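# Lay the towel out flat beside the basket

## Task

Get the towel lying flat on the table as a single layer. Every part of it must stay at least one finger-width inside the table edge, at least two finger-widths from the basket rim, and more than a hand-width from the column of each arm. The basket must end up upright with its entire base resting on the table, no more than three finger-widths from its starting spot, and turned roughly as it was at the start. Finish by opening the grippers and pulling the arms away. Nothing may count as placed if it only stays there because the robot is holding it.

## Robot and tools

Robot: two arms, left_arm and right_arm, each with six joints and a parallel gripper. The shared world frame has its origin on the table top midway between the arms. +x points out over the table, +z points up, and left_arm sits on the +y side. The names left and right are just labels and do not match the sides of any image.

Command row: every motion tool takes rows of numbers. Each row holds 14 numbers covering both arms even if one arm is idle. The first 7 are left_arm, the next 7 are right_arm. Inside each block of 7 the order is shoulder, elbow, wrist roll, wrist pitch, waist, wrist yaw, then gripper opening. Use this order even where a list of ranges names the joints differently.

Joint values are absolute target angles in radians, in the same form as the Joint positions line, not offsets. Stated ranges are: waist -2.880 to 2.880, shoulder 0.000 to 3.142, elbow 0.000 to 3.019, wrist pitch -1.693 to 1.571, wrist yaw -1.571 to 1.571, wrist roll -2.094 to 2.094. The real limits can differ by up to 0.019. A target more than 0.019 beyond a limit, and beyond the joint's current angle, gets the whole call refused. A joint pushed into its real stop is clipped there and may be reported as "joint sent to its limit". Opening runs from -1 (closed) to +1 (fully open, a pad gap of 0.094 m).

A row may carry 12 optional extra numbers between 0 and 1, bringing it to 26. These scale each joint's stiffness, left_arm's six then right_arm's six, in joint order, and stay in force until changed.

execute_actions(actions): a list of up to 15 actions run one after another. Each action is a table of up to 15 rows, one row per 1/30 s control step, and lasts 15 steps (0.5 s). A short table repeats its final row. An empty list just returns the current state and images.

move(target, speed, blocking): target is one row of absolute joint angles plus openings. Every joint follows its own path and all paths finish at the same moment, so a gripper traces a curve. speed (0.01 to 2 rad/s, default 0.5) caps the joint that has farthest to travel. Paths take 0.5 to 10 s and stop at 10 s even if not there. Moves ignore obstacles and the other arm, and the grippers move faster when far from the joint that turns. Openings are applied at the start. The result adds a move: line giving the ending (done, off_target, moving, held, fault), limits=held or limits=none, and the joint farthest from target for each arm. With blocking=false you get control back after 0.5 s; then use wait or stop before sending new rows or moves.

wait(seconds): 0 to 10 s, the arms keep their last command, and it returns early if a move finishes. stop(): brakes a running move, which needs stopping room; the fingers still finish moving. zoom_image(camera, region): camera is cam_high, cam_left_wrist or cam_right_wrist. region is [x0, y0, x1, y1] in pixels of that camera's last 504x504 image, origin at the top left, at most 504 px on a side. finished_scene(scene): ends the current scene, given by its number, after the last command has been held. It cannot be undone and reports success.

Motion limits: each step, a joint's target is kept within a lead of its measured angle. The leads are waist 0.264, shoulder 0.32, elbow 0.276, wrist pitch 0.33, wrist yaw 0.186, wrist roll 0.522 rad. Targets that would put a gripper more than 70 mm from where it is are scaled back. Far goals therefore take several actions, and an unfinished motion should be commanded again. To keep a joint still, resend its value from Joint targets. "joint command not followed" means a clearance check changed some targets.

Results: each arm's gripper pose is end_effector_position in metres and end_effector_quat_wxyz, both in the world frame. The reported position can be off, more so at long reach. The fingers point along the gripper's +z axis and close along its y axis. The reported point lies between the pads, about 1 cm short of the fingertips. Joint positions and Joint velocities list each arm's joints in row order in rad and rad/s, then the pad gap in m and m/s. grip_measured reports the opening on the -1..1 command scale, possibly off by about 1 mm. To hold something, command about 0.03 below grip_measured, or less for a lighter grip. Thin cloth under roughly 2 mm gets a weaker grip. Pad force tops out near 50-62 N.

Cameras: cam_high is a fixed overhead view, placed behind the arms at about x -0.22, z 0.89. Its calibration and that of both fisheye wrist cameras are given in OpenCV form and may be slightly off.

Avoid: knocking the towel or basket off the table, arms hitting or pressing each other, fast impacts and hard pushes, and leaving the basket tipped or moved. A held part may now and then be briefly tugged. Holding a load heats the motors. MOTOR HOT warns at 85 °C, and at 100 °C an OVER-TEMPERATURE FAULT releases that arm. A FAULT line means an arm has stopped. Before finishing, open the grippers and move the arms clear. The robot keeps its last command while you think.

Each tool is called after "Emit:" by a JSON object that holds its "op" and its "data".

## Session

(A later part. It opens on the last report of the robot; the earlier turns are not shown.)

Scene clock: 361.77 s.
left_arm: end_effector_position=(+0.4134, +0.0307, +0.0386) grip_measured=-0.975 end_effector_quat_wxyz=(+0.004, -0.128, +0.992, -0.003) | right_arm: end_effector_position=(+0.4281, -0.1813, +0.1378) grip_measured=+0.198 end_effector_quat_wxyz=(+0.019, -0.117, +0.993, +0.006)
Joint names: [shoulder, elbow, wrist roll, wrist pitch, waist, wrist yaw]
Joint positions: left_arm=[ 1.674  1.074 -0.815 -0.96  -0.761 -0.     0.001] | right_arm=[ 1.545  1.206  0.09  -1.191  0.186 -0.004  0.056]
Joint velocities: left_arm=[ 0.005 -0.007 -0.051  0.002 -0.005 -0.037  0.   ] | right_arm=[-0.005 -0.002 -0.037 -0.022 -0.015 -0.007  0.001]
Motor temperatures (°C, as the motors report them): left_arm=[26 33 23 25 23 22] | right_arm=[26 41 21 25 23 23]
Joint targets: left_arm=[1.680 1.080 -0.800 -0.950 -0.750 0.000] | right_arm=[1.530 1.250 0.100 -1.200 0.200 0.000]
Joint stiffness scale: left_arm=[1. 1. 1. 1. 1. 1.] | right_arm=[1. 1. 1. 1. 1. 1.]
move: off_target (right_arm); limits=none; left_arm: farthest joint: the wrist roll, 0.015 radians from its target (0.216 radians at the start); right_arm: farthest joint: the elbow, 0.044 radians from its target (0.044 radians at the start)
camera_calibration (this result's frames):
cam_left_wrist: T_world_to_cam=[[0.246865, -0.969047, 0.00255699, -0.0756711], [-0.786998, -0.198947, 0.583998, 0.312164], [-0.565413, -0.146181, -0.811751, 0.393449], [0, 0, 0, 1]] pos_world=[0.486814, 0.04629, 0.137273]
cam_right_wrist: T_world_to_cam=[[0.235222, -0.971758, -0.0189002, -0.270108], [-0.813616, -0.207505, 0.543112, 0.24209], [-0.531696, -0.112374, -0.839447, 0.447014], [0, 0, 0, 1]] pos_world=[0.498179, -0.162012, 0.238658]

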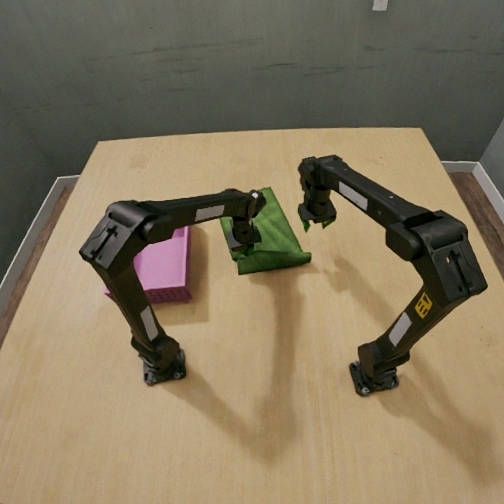

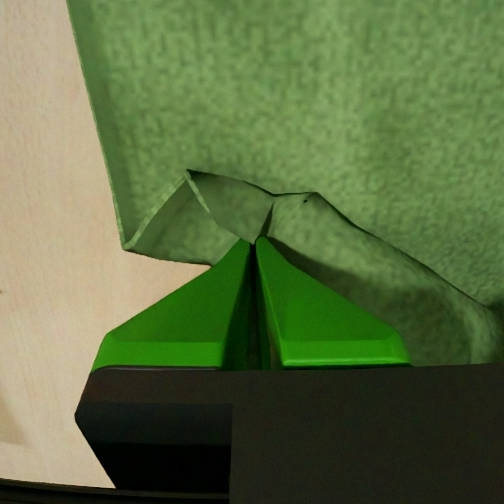

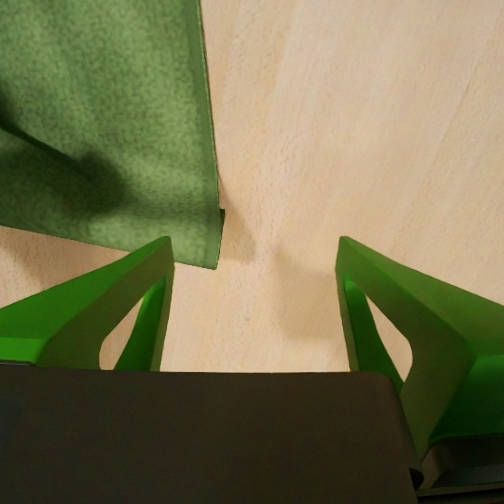

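Emit:
{"op": "move", "data": {"target": [1.68,1.08,-0.8,-0.95,-0.75,0,-1,1.45,1.05,1.85,-1.15,0.2,0,1], "speed": 0.7}}

Emit:
{"op": "move", "data": {"target": [1.68,1.08,-0.8,-0.95,-0.75,0,-1,1.58,0.975,1.85,-0.95,0.24,0,1], "speed": 0.2}}

Scene clock: 368.97 s.
left_arm: end_effector_position=(+0.4119, +0.0316, +0.0374) grip_measured=-0.975 end_effector_quat_wxyz=(+0.003, -0.127, +0.992, -0.002) | right_arm: end_effector_position=(+0.3781, -0.1980, +0.1117) grip_measured=+1.000 end_effector_quat_wxyz=(-0.005, +0.687, +0.726, -0.004)
Joint names: [shoulder, elbow, wrist roll, wrist pitch, waist, wrist yaw]
Joint positions: left_arm=[ 1.674  1.07  -0.815 -0.96  -0.761 -0.     0.001] | right_arm=[ 1.471  1.049  1.839 -1.16   0.186 -0.004  0.094]
Joint velocities: left_arm=[-0.015  0.007  0.022 -0.027  0.005 -0.066  0.001] | right_arm=[-0.005 -0.017  0.081 -0.007  0.005  0.037  0.   ]
Motor temperatures (°C, as the motors report them): left_arm=[26 33 23 25 23 22] | right_arm=[26 41 21 25 23 23]
Joint targets: left_arm=[1.680 1.080 -0.800 -0.950 -0.750 -0.000] | right_arm=[1.450 1.050 1.850 -1.150 0.200 0.000]
Joint stiffness scale: left_arm=[1. 1. 1. 1. 1. 1.] | right_arm=[1. 1. 1. 1. 1. 1.]
move: off_target (right_arm); limits=none; left_arm: farthest joint: the wrist roll, 0.015 radians from its target (0.015 radians at the start); right_arm: farthest joint: the shoulder, 0.021 radians from its target (0.095 radians at the start)
camera_calibration (this result's frames):
cam_left_wrist: T_world_to_cam=[[0.246499, -0.969143, -0.000205229, -0.0741351], [-0.785184, -0.199833, 0.586134, 0.311081], [-0.568089, -0.14432, -0.810214, 0.392746], [0, 0, 0, 1]] pos_world=[0.485644, 0.046998, 0.135858]
cam_right_wrist: T_world_to_cam=[[-0.99831, -0.0581016, 0.000957861, 0.369996], [-0.0469198, 0.815689, 0.576585, 0.12112], [-0.0342818, 0.575566, -0.817037, 0.342319], [0, 0, 0, 1]] pos_world=[0.38679, -0.274326, 0.209497]

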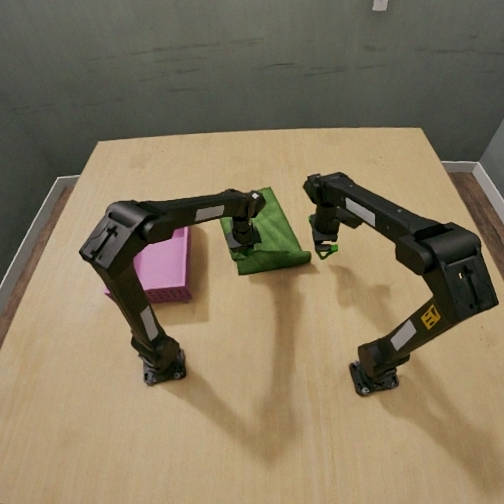

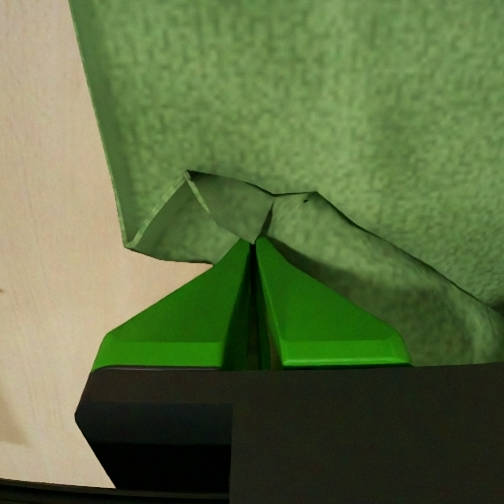

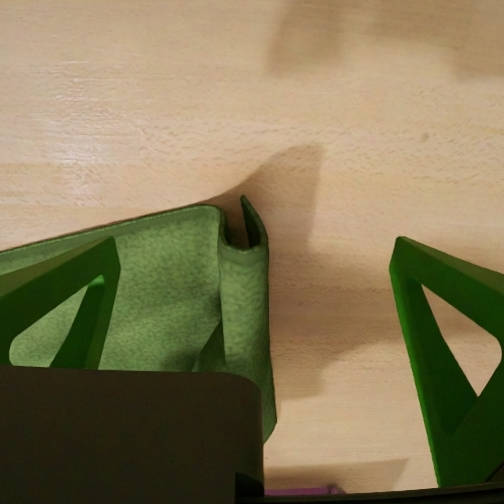

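Scene clock: 370.40 s.
left_arm: end_effector_position=(+0.4109, +0.0323, +0.0365) grip_measured=-0.975 end_effector_quat_wxyz=(+0.002, -0.127, +0.992, -0.001) | right_arm: end_effector_position=(+0.3836, -0.1796, +0.0505) grip_measured=+1.000 end_effector_quat_wxyz=(+0.002, +0.674, +0.739, +0.009)
Joint names: [shoulder, elbow, wrist roll, wrist pitch, waist, wrist yaw]
Joint positions: left_arm=[ 1.674  1.067 -0.815 -0.96  -0.761 -0.     0.001] | right_arm=[ 1.565  0.972  1.84  -0.961  0.225 -0.004  0.094]
Joint velocities: left_arm=[-0.015  0.007 -0.051 -0.002 -0.015  0.007 -0.   ] | right_arm=[ 0.005 -0.007 -0.066 -0.012 -0.005  0.022  0.   ]
Motor temperatures (°C, as the motors report them): left_arm=[26 33 23 25 23 22] | right_arm=[26 41 21 25 23 23]
Joint targets: left_arm=[1.680 1.080 -0.800 -0.950 -0.750 -0.000] | right_arm=[1.580 0.975 1.850 -0.950 0.240 0.000]
Joint stiffness scale: left_arm=[1. 1. 1. 1. 1. 1.] | right_arm=[1. 1. 1. 1. 1. 1.]
move: done; limits=none; left_arm: farthest joint: the wrist roll, 0.015 radians from its target (0.015 radians at the start); right_arm: farthest joint: the waist, 0.015 radians from its target (0.054 radians at the start)
camera_calibration (this result's frames):
cam_left_wrist: T_world_to_cam=[[0.246496, -0.969141, -0.00213676, -0.0731688], [-0.783855, -0.200665, 0.587626, 0.310309], [-0.569921, -0.143173, -0.80913, 0.392239], [0, 0, 0, 1]] pos_world=[0.484818, 0.0475151, 0.134871]
cam_right_wrist: T_world_to_cam=[[-0.995051, -0.0956198, -0.0270092, 0.37005], [-0.0933996, 0.807389, 0.58258, 0.157661], [-0.0338992, 0.582219, -0.812325, 0.282685], [0, 0, 0, 1]] pos_world=[0.392527, -0.256494, 0.147777]

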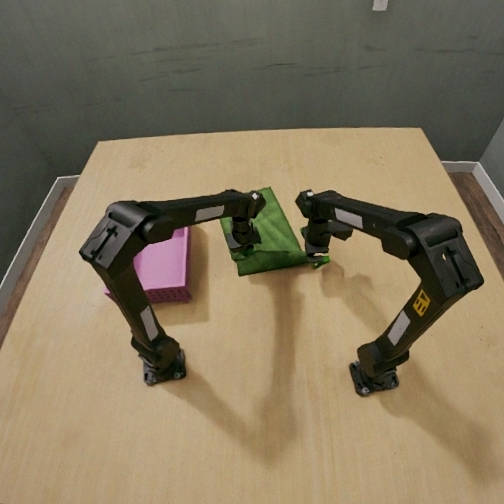

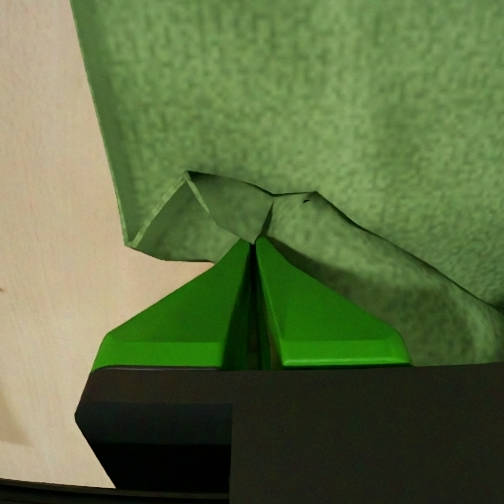

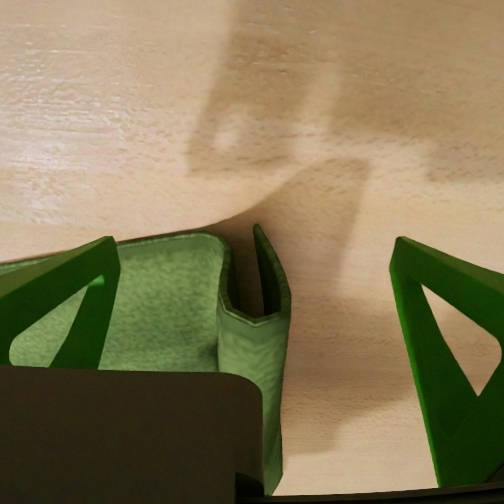

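Emit:
{"op": "move", "data": {"target": [1.68,1.08,-0.8,-0.95,-0.75,0,-1,1.55,0.95,1.88,-0.97,0.13,0,1], "speed": 0.2}}

Emit:
{"op": "move", "data": {"target": [1.68,1.08,-0.8,-0.95,-0.75,0,-1,1.515,0.815,1.91,-0.88,0.17,0,1], "speed": 0.15}}

Emit:
{"op": "move", "data": {"target": [1.68,1.08,-0.8,-0.95,-0.75,0,-1,1.555,0.87,1.99,-0.88,0.30,0,1], "speed": 0.1}}

Scene clock: 378.23 s.
left_arm: end_effector_position=(+0.4109, +0.0323, +0.0365) grip_measured=-0.975 end_effector_quat_wxyz=(+0.002, -0.127, +0.992, -0.001) | right_arm: end_effector_position=(+0.3841, -0.2159, +0.0430) grip_measured=+1.000 end_effector_quat_wxyz=(-0.003, +0.715, +0.699, -0.002)
Joint names: [shoulder, elbow, wrist roll, wrist pitch, waist, wrist yaw]
Joint positions: left_arm=[ 1.674  1.067 -0.815 -0.96  -0.761 -0.     0.001] | right_arm=[ 1.565  0.949  1.87  -0.961  0.139 -0.004  0.094]
Joint velocities: left_arm=[-0.005 -0.002 -0.022  0.022 -0.024  0.007 -0.   ] | right_arm=[-0.015  0.002 -0.037 -0.007 -0.015 -0.051  0.   ]
Motor temperatures (°C, as the motors report them): left_arm=[27 32 23 25 23 22] | right_arm=[26 40 21 25 23 23]
Joint targets: left_arm=[1.680 1.080 -0.800 -0.950 -0.750 0.000] | right_arm=[1.550 0.950 1.880 -0.970 0.130 -0.000]
Joint stiffness scale: left_arm=[1. 1. 1. 1. 1. 1.] | right_arm=[1. 1. 1. 1. 1. 1.]
move: done; limits=none; left_arm: farthest joint: the wrist roll, 0.015 radians from its target (0.015 radians at the start); right_arm: farthest joint: the shoulder, 0.015 radians from its target (0.015 radians at the start)
camera_calibration (this result's frames):
cam_left_wrist: T_world_to_cam=[[0.246496, -0.969141, -0.00213676, -0.0731688], [-0.783855, -0.200665, 0.587626, 0.310309], [-0.569921, -0.143173, -0.80913, 0.392239], [0, 0, 0, 1]] pos_world=[0.484818, 0.0475151, 0.134871]
cam_right_wrist: T_world_to_cam=[[-0.999805, 0.0193005, -0.00423384, 0.39254], [0.0133166, 0.816457, 0.577252, 0.15259], [0.014598, 0.577083, -0.816555, 0.278241], [0, 0, 0, 1]] pos_world=[0.386369, -0.292727, 0.140778]

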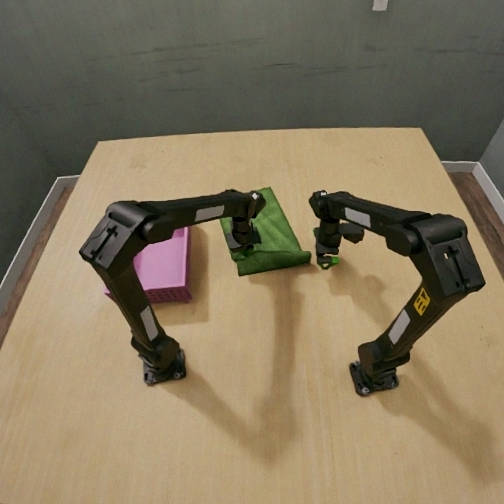

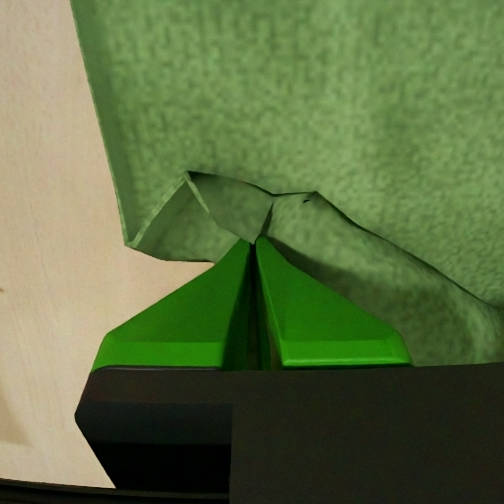

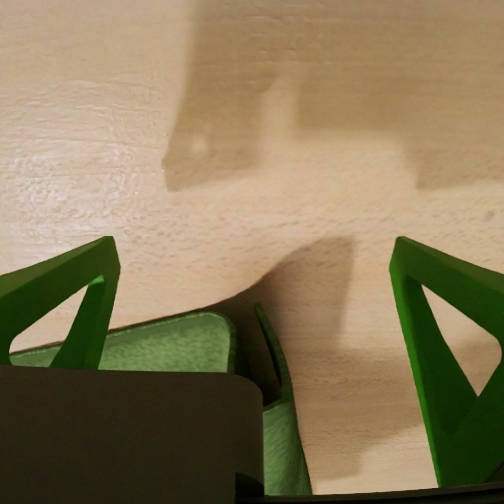

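Scene clock: 379.50 s.
left_arm: end_effector_position=(+0.4109, +0.0323, +0.0365) grip_measured=-0.975 end_effector_quat_wxyz=(+0.002, -0.127, +0.992, -0.001) | right_arm: end_effector_position=(+0.3405, -0.2228, +0.0147) grip_measured=+1.000 end_effector_quat_wxyz=(-0.010, +0.720, +0.694, -0.016)
Joint names: [shoulder, elbow, wrist roll, wrist pitch, waist, wrist yaw]
Joint positions: left_arm=[ 1.674  1.067 -0.815 -0.96  -0.761 -0.     0.001] | right_arm=[ 1.532  0.815  1.9   -0.89   0.154 -0.003  0.094]
Joint velocities: left_arm=[ 0.005  0.002  0.022 -0.017  0.005 -0.037  0.001] | right_arm=[-0.015 -0.002 -0.037  0.002 -0.015  0.007  0.   ]
Motor temperatures (°C, as the motors report them): left_arm=[27 32 23 25 23 22] | right_arm=[26 40 21 25 23 23]
Joint targets: left_arm=[1.680 1.080 -0.800 -0.950 -0.750 0.000] | right_arm=[1.515 0.815 1.910 -0.880 0.170 0.000]
Joint stiffness scale: left_arm=[1. 1. 1. 1. 1. 1.] | right_arm=[1. 1. 1. 1. 1. 1.]
move: done; limits=none; left_arm: farthest joint: the wrist roll, 0.015 radians from its target (0.015 radians at the start); right_arm: farthest joint: the shoulder, 0.017 radians from its target (0.050 radians at the start)
camera_calibration (this result's frames):
cam_left_wrist: T_world_to_cam=[[0.246496, -0.969141, -0.00213676, -0.0731688], [-0.783855, -0.200665, 0.587626, 0.310309], [-0.569921, -0.143173, -0.80913, 0.392239], [0, 0, 0, 1]] pos_world=[0.484818, 0.0475151, 0.134871]
cam_right_wrist: T_world_to_cam=[[-0.999113, 0.034251, 0.0244894, 0.351627], [0.0421002, 0.821731, 0.568318, 0.166658], [-0.000658262, 0.568845, -0.822444, 0.26315], [0, 0, 0, 1]] pos_world=[0.344472, -0.298683, 0.113101]

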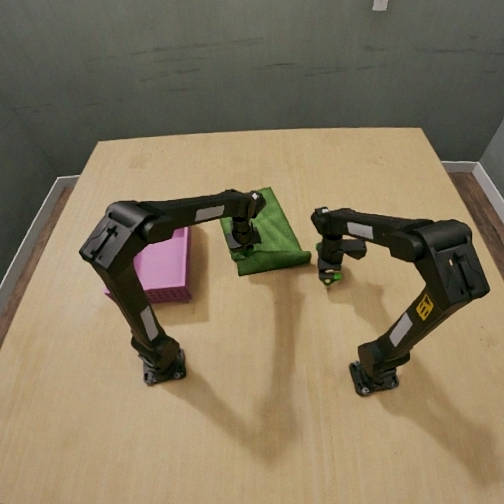

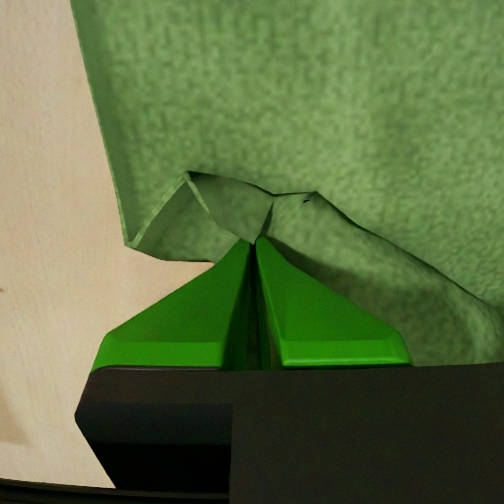

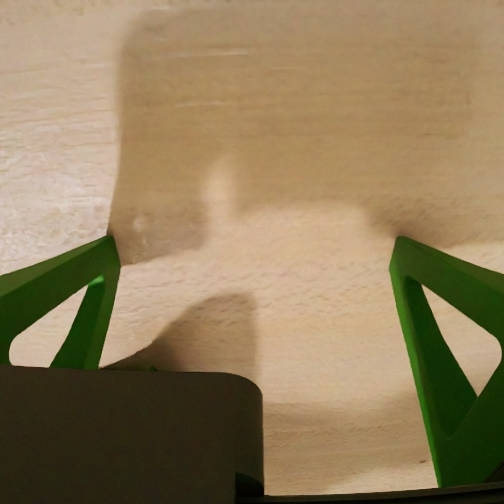

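Scene clock: 381.37 s.
left_arm: end_effector_position=(+0.4109, +0.0323, +0.0365) grip_measured=-0.975 end_effector_quat_wxyz=(+0.002, -0.127, +0.992, -0.001) | right_arm: end_effector_position=(+0.3316, -0.1762, +0.0183) grip_measured=+1.000 end_effector_quat_wxyz=(-0.006, +0.702, +0.712, -0.010)
Joint names: [shoulder, elbow, wrist roll, wrist pitch, waist, wrist yaw]
Joint positions: left_arm=[ 1.674  1.067 -0.815 -0.96  -0.761 -0.     0.001] | right_arm=[ 1.536  0.832  1.98  -0.89   0.285 -0.003  0.094]
Joint velocities: left_arm=[-0.005 -0.002 -0.051  0.012 -0.005 -0.051  0.001] | right_arm=[ 0.005  0.002  0.037  0.002 -0.005  0.037  0.   ]
Motor temperatures (°C, as the motors report them): left_arm=[27 32 23 25 23 22] | right_arm=[26 40 21 25 23 23]
Joint targets: left_arm=[1.680 1.080 -0.800 -0.950 -0.750 0.000] | right_arm=[1.555 0.870 1.990 -0.880 0.300 -0.000]
Joint stiffness scale: left_arm=[1. 1. 1. 1. 1. 1.] | right_arm=[1. 1. 1. 1. 1. 1.]
move: off_target (right_arm); limits=none; left_arm: farthest joint: the wrist roll, 0.015 radians from its target (0.015 radians at the start); right_arm: farthest joint: the elbow, 0.038 radians from its target (0.055 radians at the start)
camera_calibration (this result's frames):
cam_left_wrist: T_world_to_cam=[[0.246496, -0.969141, -0.00213676, -0.0731688], [-0.783855, -0.200665, 0.587626, 0.310309], [-0.569921, -0.143173, -0.80913, 0.392239], [0, 0, 0, 1]] pos_world=[0.484818, 0.0475151, 0.134871]
cam_right_wrist: T_world_to_cam=[[-0.999804, -0.0161635, 0.0114077, 0.33258], [-0.00676891, 0.821303, 0.570452, 0.142794], [-0.0185897, 0.570263, -0.821252, 0.245749], [0, 0, 0, 1]] pos_world=[0.33805, -0.252043, 0.116571]

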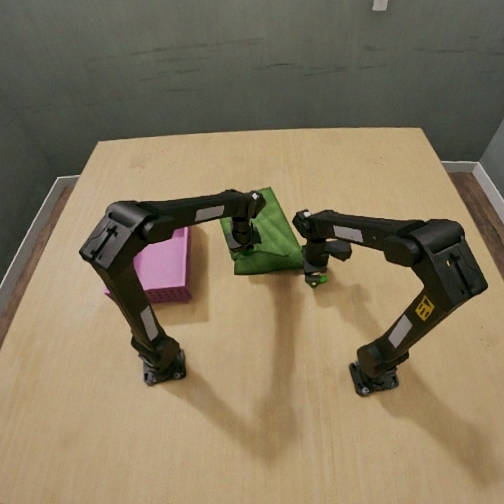

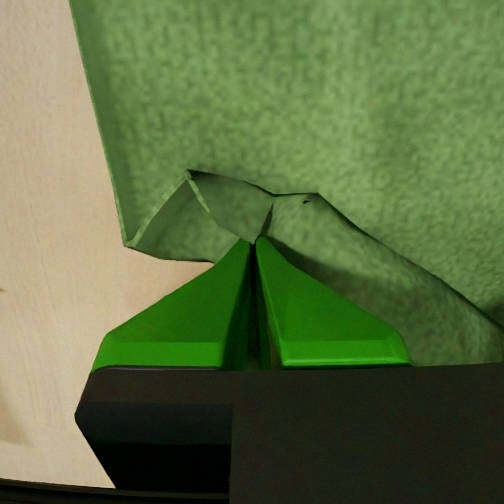

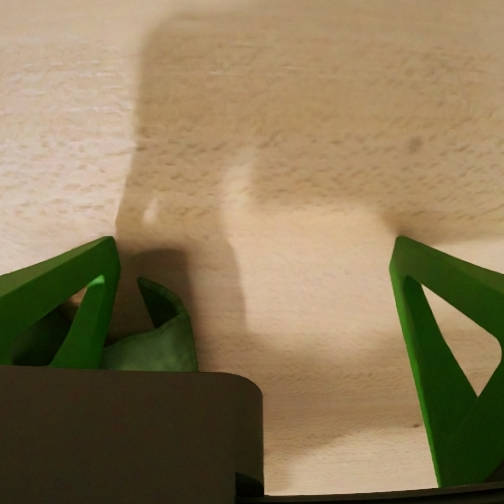

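Finger is inside. Go in a bit more and pull −x, then left pulls back to remove its bunch and releases.

Emit:
{"op": "move", "data": {"target": [1.68,1.08,-0.8,-0.95,-0.75,0,-1,1.385,0.665,2.09,-0.86,0.47,0,1], "speed": 0.08}}

Emit:
{"op": "move", "data": {"target": [1.60,0.98,-0.86,-0.95,-0.84,0,-1,1.0,0.75,2.0,-1.3,0.2,0,1], "speed": 0.2}}

Emit:
{"op": "move", "data": {"target": [1.60,0.98,-0.86,-0.95,-0.84,0,0.1,1.0,0.75,2.0,-1.3,0.2,0,1]}}

Emit:
{"op": "move", "data": {"target": [0.5,0.9,0,-1.3,-0.6,0,0.1,0.6,0.9,1.0,-1.3,-0.5,0,1]}}

Emit:
{"op": "zoom_image", "data": {"camera": "cam_high", "region": [190,170,340,320]}}

Scene clock: 387.70 s.
left_arm: end_effector_position=(+0.4098, +0.0329, +0.0357) grip_measured=-0.975 end_effector_quat_wxyz=(+0.001, -0.127, +0.992, -0.001) | right_arm: end_effector_position=(+0.2502, -0.1574, +0.0134) grip_measured=+1.000 end_effector_quat_wxyz=(-0.005, +0.677, +0.736, -0.016)
Joint names: [shoulder, elbow, wrist roll, wrist pitch, waist, wrist yaw]
Joint positions: left_arm=[ 1.674  1.065 -0.815 -0.96  -0.761 -0.     0.001] | right_arm=[ 1.401  0.666  2.079 -0.87   0.455 -0.002  0.094]
Joint velocities: left_arm=[-0.005 -0.012 -0.051  0.002  0.005 -0.022  0.   ] | right_arm=[-0.005 -0.007  0.007  0.002 -0.005 -0.007  0.   ]
Motor temperatures (°C, as the motors report them): left_arm=[27 32 23 25 23 22] | right_arm=[26 39 21 25 23 23]
Joint targets: left_arm=[1.680 1.080 -0.800 -0.950 -0.750 -0.000] | right_arm=[1.385 0.665 2.090 -0.860 0.470 0.000]
Joint stiffness scale: left_arm=[1. 1. 1. 1. 1. 1.] | right_arm=[1. 1. 1. 1. 1. 1.]
move: done; limits=none; left_arm: farthest joint: the elbow, 0.015 radians from its target (0.013 radians at the start); right_arm: farthest joint: the shoulder, 0.016 radians from its target (0.151 radians at the start)
camera_calibration (this result's frames):
cam_left_wrist: T_world_to_cam=[[0.24612, -0.969231, -0.00406875, -0.0720479], [-0.782601, -0.201201, 0.589113, 0.309561], [-0.571805, -0.141808, -0.808041, 0.391744], [0, 0, 0, 1]] pos_world=[0.483996, 0.0480053, 0.133886]
cam_right_wrist: T_world_to_cam=[[-0.996054, -0.0865493, 0.0196477, 0.239496], [-0.0604552, 0.823728, 0.563752, 0.143486], [-0.0649767, 0.56034, -0.82571, 0.239593], [0, 0, 0, 1]] pos_world=[0.262793, -0.231719, 0.112239]

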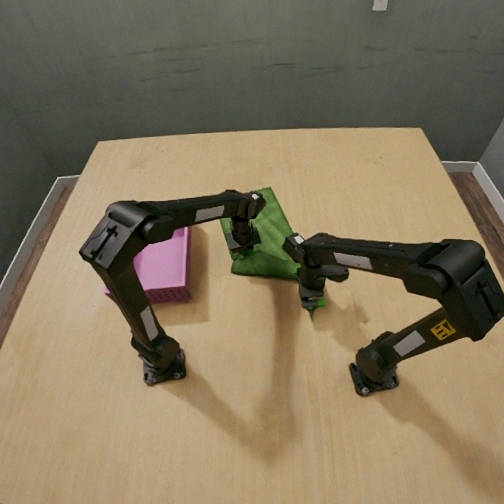

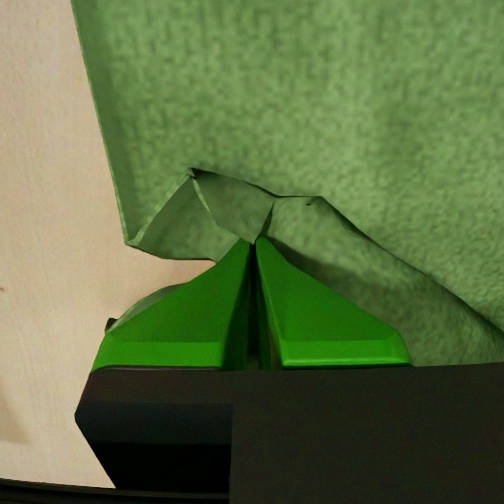

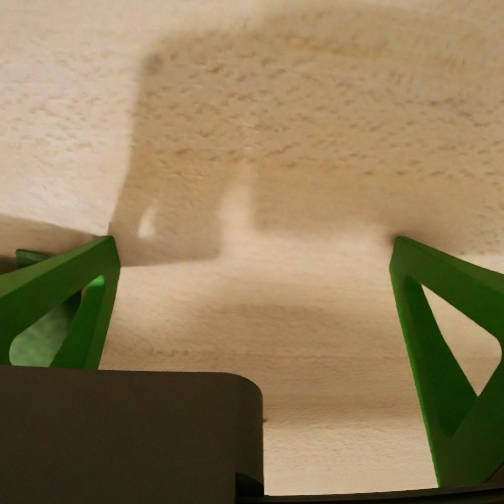

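Scene clock: 390.23 s.
left_arm: end_effector_position=(+0.3661, +0.0297, +0.0313) grip_measured=-0.975 end_effector_quat_wxyz=(-0.010, -0.111, +0.994, +0.009) | right_arm: end_effector_position=(+0.2228, -0.2432, +0.1268) grip_measured=+1.000 end_effector_quat_wxyz=(-0.006, +0.737, +0.676, -0.011)
Joint names: [shoulder, elbow, wrist roll, wrist pitch, waist, wrist yaw]
Joint positions: left_arm=[ 1.62   0.979 -0.845 -0.958 -0.825 -0.     0.001] | right_arm=[ 1.009  0.704  2.01  -1.291  0.215 -0.002  0.094]
Joint velocities: left_arm=[-0.005 -0.002  0.007 -0.017 -0.005  0.007  0.   ] | right_arm=[-0.005 -0.017 -0.022 -0.012  0.005  0.022  0.   ]
Motor temperatures (°C, as the motors report them): left_arm=[27 32 23 25 23 22] | right_arm=[26 40 21 25 23 23]
Joint targets: left_arm=[1.600 0.980 -0.860 -0.950 -0.840 0.000] | right_arm=[1.000 0.750 2.000 -1.300 0.200 -0.000]
Joint stiffness scale: left_arm=[1. 1. 1. 1. 1. 1.] | right_arm=[1. 1. 1. 1. 1. 1.]
move: off_target (right_arm); limits=none; left_arm: farthest joint: the shoulder, 0.020 radians from its target (0.074 radians at the start); right_arm: farthest joint: the elbow, 0.046 radians from its target (0.084 radians at the start)
camera_calibration (this result's frames):
cam_left_wrist: T_world_to_cam=[[0.213085, -0.976684, -0.0261511, -0.0514339], [-0.774471, -0.185165, 0.604904, 0.273314], [-0.595642, -0.108643, -0.795869, 0.370131], [0, 0, 0, 1]] pos_world=[0.4431, 0.0405856, 0.127902]
cam_right_wrist: T_world_to_cam=[[-0.996413, 0.0836754, 0.0126136, 0.244887], [0.0759805, 0.819059, 0.568655, 0.11643], [0.0372512, 0.567574, -0.822479, 0.358191], [0, 0, 0, 1]] pos_world=[0.221819, -0.319154, 0.225307]

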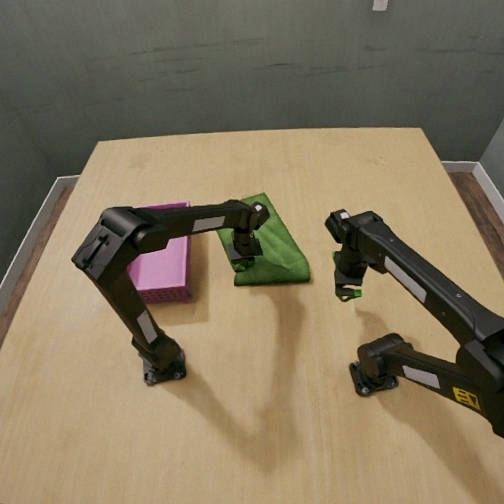

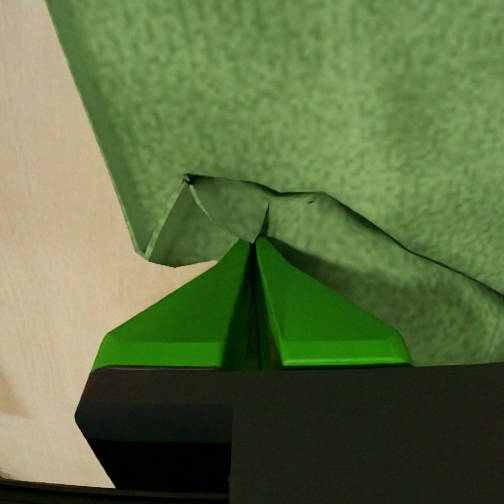

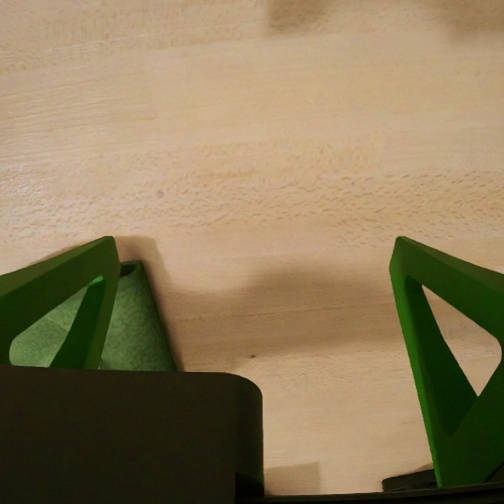

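Scene clock: 390.93 s.
left_arm: end_effector_position=(+0.3652, +0.0303, +0.0306) grip_measured=+0.098 end_effector_quat_wxyz=(-0.011, -0.111, +0.994, +0.010) | right_arm: end_effector_position=(+0.2228, -0.2432, +0.1268) grip_measured=+1.000 end_effector_quat_wxyz=(-0.006, +0.737, +0.676, -0.011)
Joint names: [shoulder, elbow, wrist roll, wrist pitch, waist, wrist yaw]
Joint positions: left_arm=[ 1.62   0.977 -0.845 -0.958 -0.825 -0.     0.052] | right_arm=[ 1.009  0.704  2.01  -1.291  0.215 -0.002  0.094]
Joint velocities: left_arm=[-0.005 -0.022  0.007 -0.027 -0.005 -0.066 -0.001] | right_arm=[-0.005 -0.012 -0.051  0.012 -0.005  0.051  0.   ]
Motor temperatures (°C, as the motors report them): left_arm=[27 32 23 25 23 22] | right_arm=[26 40 21 25 23 23]
Joint targets: left_arm=[1.600 0.980 -0.860 -0.950 -0.840 -0.000] | right_arm=[1.000 0.750 2.000 -1.300 0.200 0.000]
Joint stiffness scale: left_arm=[1. 1. 1. 1. 1. 1.] | right_arm=[1. 1. 1. 1. 1. 1.]
move: off_target (right_arm); limits=none; left_arm: farthest joint: the shoulder, 0.020 radians from its target (0.020 radians at the start); right_arm: farthest joint: the elbow, 0.046 radians from its target (0.046 radians at the start)
camera_calibration (this result's frames):
cam_left_wrist: T_world_to_cam=[[0.213035, -0.976647, -0.0278519, -0.0505754], [-0.773346, -0.185974, 0.606094, 0.272739], [-0.59712, -0.10758, -0.794905, 0.369609], [0, 0, 0, 1]] pos_world=[0.442397, 0.0410905, 0.12709]
cam_right_wrist: T_world_to_cam=[[-0.996445, 0.0832953, 0.0126168, 0.244801], [0.0756695, 0.819083, 0.568663, 0.116504], [0.0370327, 0.567596, -0.822474, 0.358244], [0, 0, 0, 1]] pos_world=[0.221848, -0.319156, 0.225306]

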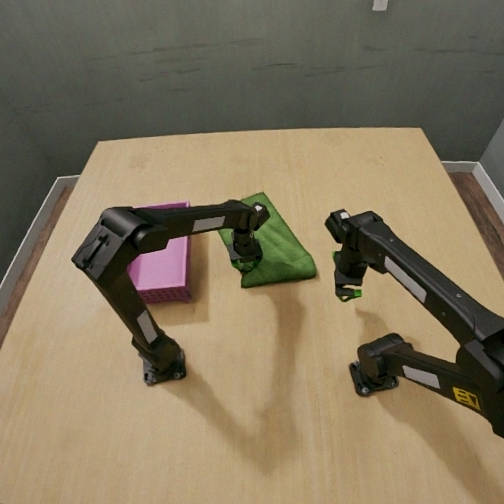

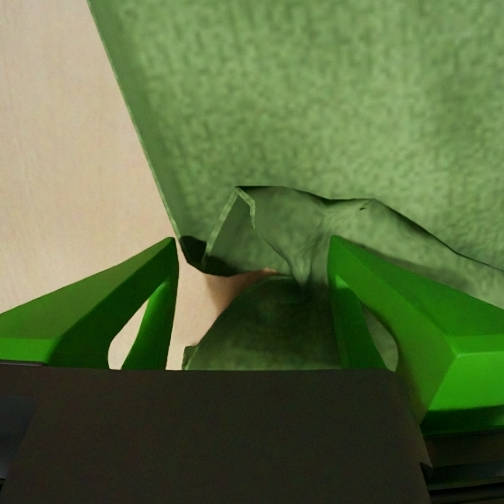

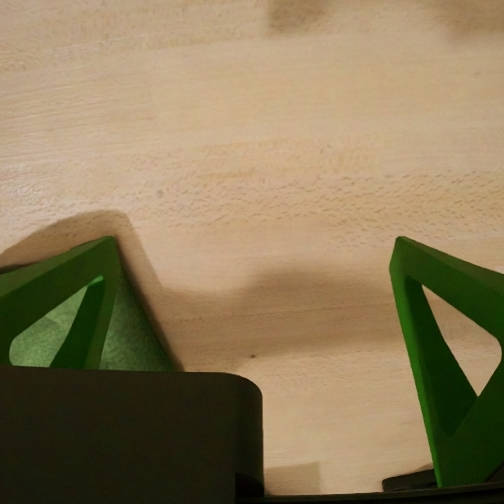

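Scene clock: 393.97 s.
left_arm: end_effector_position=(+0.2422, +0.1768, +0.3267) grip_measured=+0.098 end_effector_quat_wxyz=(+0.324, +0.186, +0.925, -0.071) | right_arm: end_effector_position=(+0.2295, -0.4079, +0.2822) grip_measured=+1.000 end_effector_quat_wxyz=(+0.245, +0.607, +0.751, +0.085)
Joint names: [shoulder, elbow, wrist roll, wrist pitch, waist, wrist yaw]
Joint positions: left_arm=[ 0.493  0.893 -0.016 -1.295 -0.615 -0.     0.052] | right_arm=[ 0.605  0.851  1.01  -1.292 -0.488 -0.002  0.094]
Joint velocities: left_arm=[-0.015 -0.012  0.022 -0.012 -0.005 -0.081 -0.   ] | right_arm=[-0.005 -0.017 -0.037 -0.007 -0.005 -0.051  0.   ]
Motor temperatures (°C, as the motors report them): left_arm=[27 32 23 25 23 22] | right_arm=[25 41 21 25 23 23]
Joint targets: left_arm=[0.500 0.900 0.000 -1.300 -0.600 0.000] | right_arm=[0.600 0.900 1.000 -1.300 -0.500 -0.000]
Joint stiffness scale: left_arm=[1. 1. 1. 1. 1. 1.] | right_arm=[1. 1. 1. 1. 1. 1.]
move: off_target (right_arm); limits=none; left_arm: farthest joint: the wrist roll, 0.016 radians from its target (0.845 radians at the start); right_arm: farthest joint: the elbow, 0.049 radians from its target (0.196 radians at the start)
camera_calibration (this result's frames):
cam_left_wrist: T_world_to_cam=[[-0.391611, -0.920129, 0.00172978, 0.25374], [-0.919216, 0.391138, -0.0453043, 0.171489], [0.0410092, -0.0193317, -0.998972, 0.443801], [0, 0, 0, 1]] pos_world=[0.238803, 0.174978, 0.450675]
cam_right_wrist: T_world_to_cam=[[-0.864105, -0.253433, -0.43485, 0.221763], [-0.396234, 0.87529, 0.277247, 0.375972], [0.310356, 0.411872, -0.856761, 0.46266], [0, 0, 0, 1]] pos_world=[0.19701, -0.463439, 0.388586]

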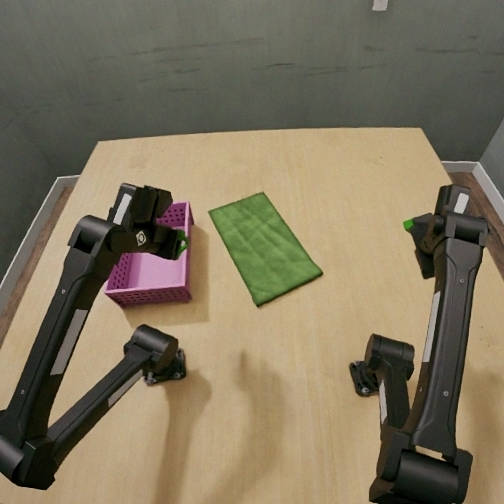

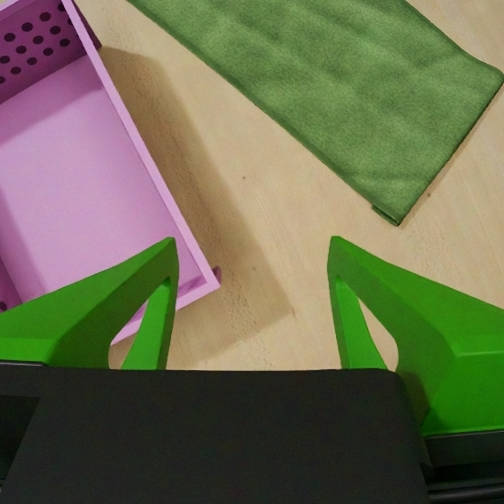

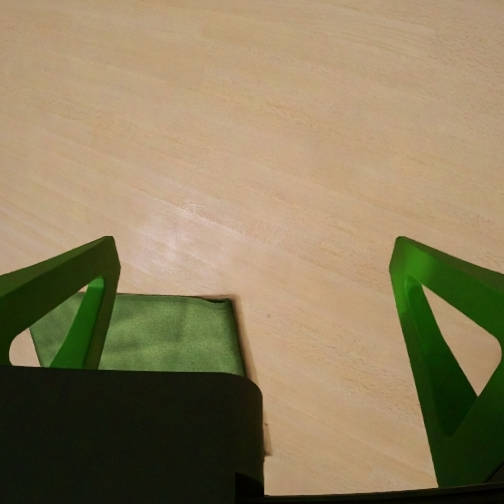

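Region (190, 170, 340, 320) of cam_high's 504x504 image, scaled by 3.360, with more detail than that image has.

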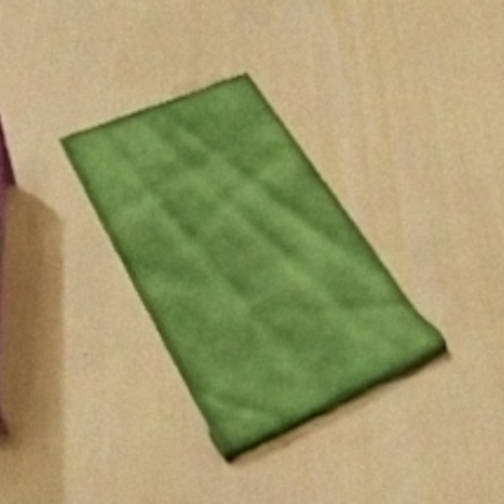

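Emit:
{"op": "move", "data": {"target": [0.5,0.9,0.8,-1.3,-0.6,0,0.2,2.2,2.2,1.52,-1.5,0.3,0,0.2], "speed": 0.6}}

Emit:
{"op": "move", "data": {"target": [0.5,0.9,0.8,-1.3,-0.6,0,0.2,2.53,2.55,1.52,-1.55,0.3,0,0.2], "speed": 0.3}}

Scene clock: 403.27 s.
left_arm: end_effector_position=(+0.2419, +0.1770, +0.3231) grip_measured=+0.198 end_effector_quat_wxyz=(+0.323, +0.532, +0.780, +0.061) | right_arm: end_effector_position=(+0.6238, -0.0298, +0.1333) grip_measured=+0.202 end_effector_quat_wxyz=(+0.008, +0.509, +0.861, +0.014)
Joint names: [shoulder, elbow, wrist roll, wrist pitch, waist, wrist yaw]
Joint positions: left_arm=[ 0.493  0.886  0.784 -1.295 -0.615 -0.     0.056] | right_arm=[ 2.199  2.152  1.51  -1.492  0.305 -0.002  0.056]
Joint velocities: left_arm=[-0.015  0.002 -0.022 -0.022 -0.005 -0.007  0.   ] | right_arm=[-0.015  0.012 -0.037 -0.017 -0.015 -0.081 -0.001]
Motor temperatures (°C, as the motors report them): left_arm=[26 32 23 25 23 22] | right_arm=[26 44 21 25 23 23]
Joint targets: left_arm=[0.500 0.900 0.800 -1.300 -0.600 0.000] | right_arm=[2.200 2.200 1.520 -1.500 0.300 0.000]
Joint stiffness scale: left_arm=[1. 1. 1. 1. 1. 1.] | right_arm=[1. 1. 1. 1. 1. 1.]
move: off_target (right_arm); limits=none; left_arm: farthest joint: the wrist roll, 0.016 radians from its target (0.815 radians at the start); right_arm: farthest joint: the elbow, 0.048 radians from its target (1.349 radians at the start)
camera_calibration (this result's frames):
cam_left_wrist: T_world_to_cam=[[-0.78986, -0.421867, -0.445139, 0.406274], [-0.515441, 0.849953, 0.109088, -0.0577307], [0.332327, 0.315608, -0.888792, 0.274831], [0, 0, 0, 1]] pos_world=[0.199809, 0.133723, 0.431413]
cam_right_wrist: T_world_to_cam=[[-0.873492, -0.484942, -0.0429454, 0.540343], [-0.418428, 0.702728, 0.575405, 0.211484], [-0.248859, 0.520581, -0.81674, 0.403723], [0, 0, 0, 1]] pos_world=[0.660946, -0.0967509, 0.231253]

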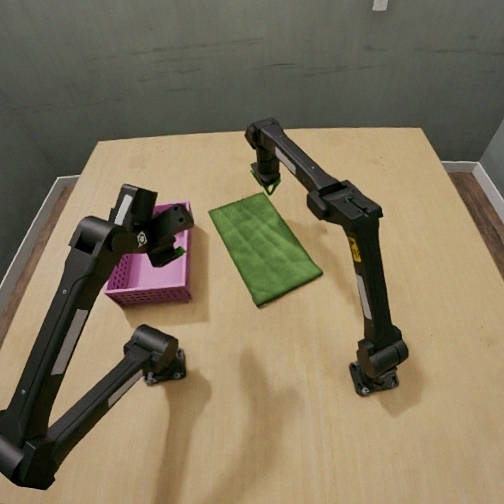

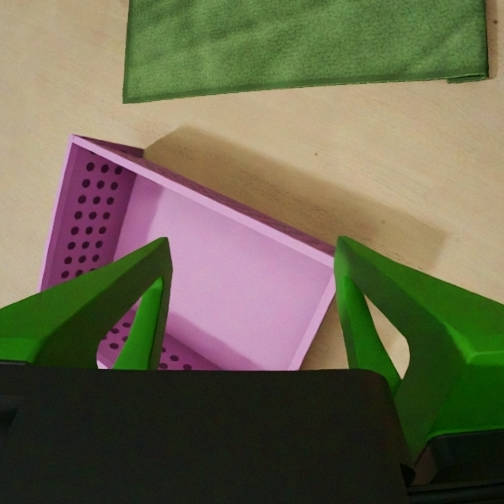

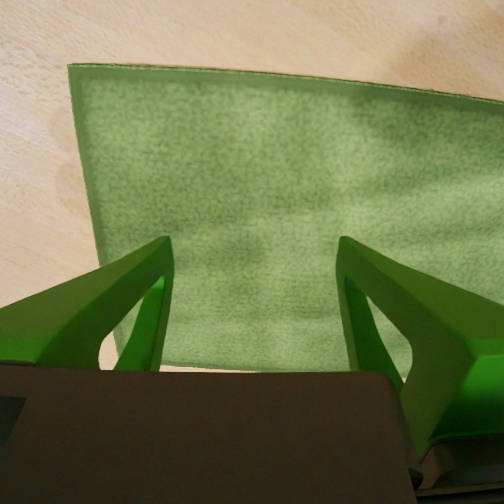

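Scene clock: 405.20 s.
left_arm: end_effector_position=(+0.2416, +0.1771, +0.3202) grip_measured=+0.198 end_effector_quat_wxyz=(+0.320, +0.533, +0.781, +0.060) | right_arm: end_effector_position=(+0.6831, -0.0017, +0.0494) grip_measured=+0.202 end_effector_quat_wxyz=(+0.004, +0.509, +0.861, +0.009)
Joint names: [shoulder, elbow, wrist roll, wrist pitch, waist, wrist yaw]
Joint positions: left_arm=[ 0.493  0.88   0.785 -1.295 -0.615 -0.     0.056] | right_arm=[ 2.51   2.5    1.51  -1.541  0.305 -0.002  0.056]
Joint velocities: left_arm=[ 0.005  0.002  0.007 -0.012 -0.005  0.066 -0.   ] | right_arm=[-0.005  0.007 -0.066 -0.007 -0.015 -0.022  0.001]
Motor temperatures (°C, as the motors report them): left_arm=[26 33 23 25 23 22] | right_arm=[26 44 21 25 23 23]
Joint targets: left_arm=[0.500 0.900 0.800 -1.300 -0.600 -0.000] | right_arm=[2.530 2.550 1.520 -1.550 0.300 -0.000]
Joint stiffness scale: left_arm=[1. 1. 1. 1. 1. 1.] | right_arm=[1. 1. 1. 1. 1. 1.]
move: off_target (right_arm); limits=none; left_arm: farthest joint: the elbow, 0.020 radians from its target (0.014 radians at the start); right_arm: farthest joint: the elbow, 0.050 radians from its target (0.398 radians at the start)
camera_calibration (this result's frames):
cam_left_wrist: T_world_to_cam=[[-0.792354, -0.420182, -0.442292, 0.404228], [-0.514368, 0.849957, 0.114009, -0.0594742], [0.328025, 0.317836, -0.889595, 0.273213], [0, 0, 0, 1]] pos_world=[0.200079, 0.133563, 0.428616]
cam_right_wrist: T_world_to_cam=[[-0.874094, -0.484806, -0.0303908, 0.601911], [-0.411605, 0.705986, 0.576338, 0.260127], [-0.257956, 0.516282, -0.816646, 0.341521], [0, 0, 0, 1]] pos_world=[0.721294, -0.0681573, 0.147274]

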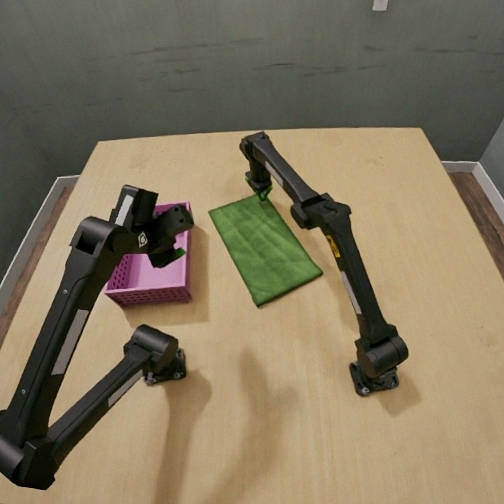

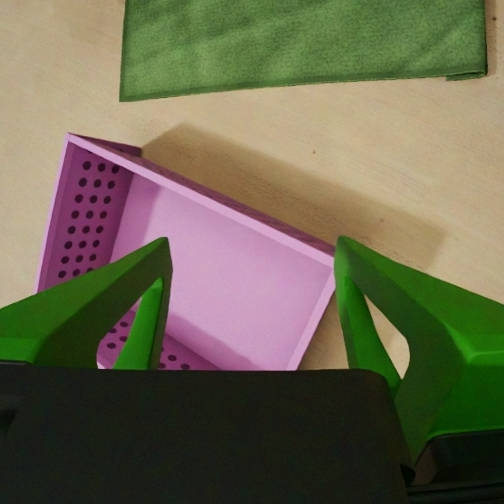

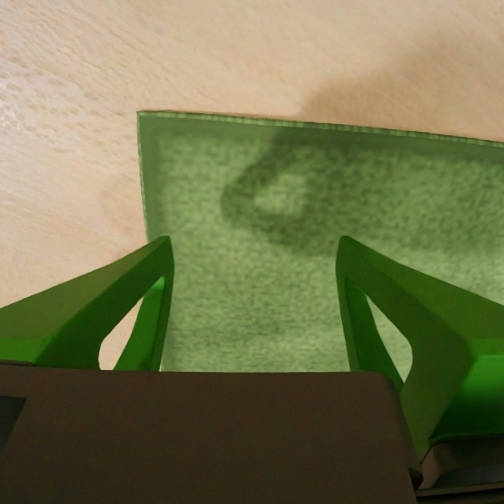

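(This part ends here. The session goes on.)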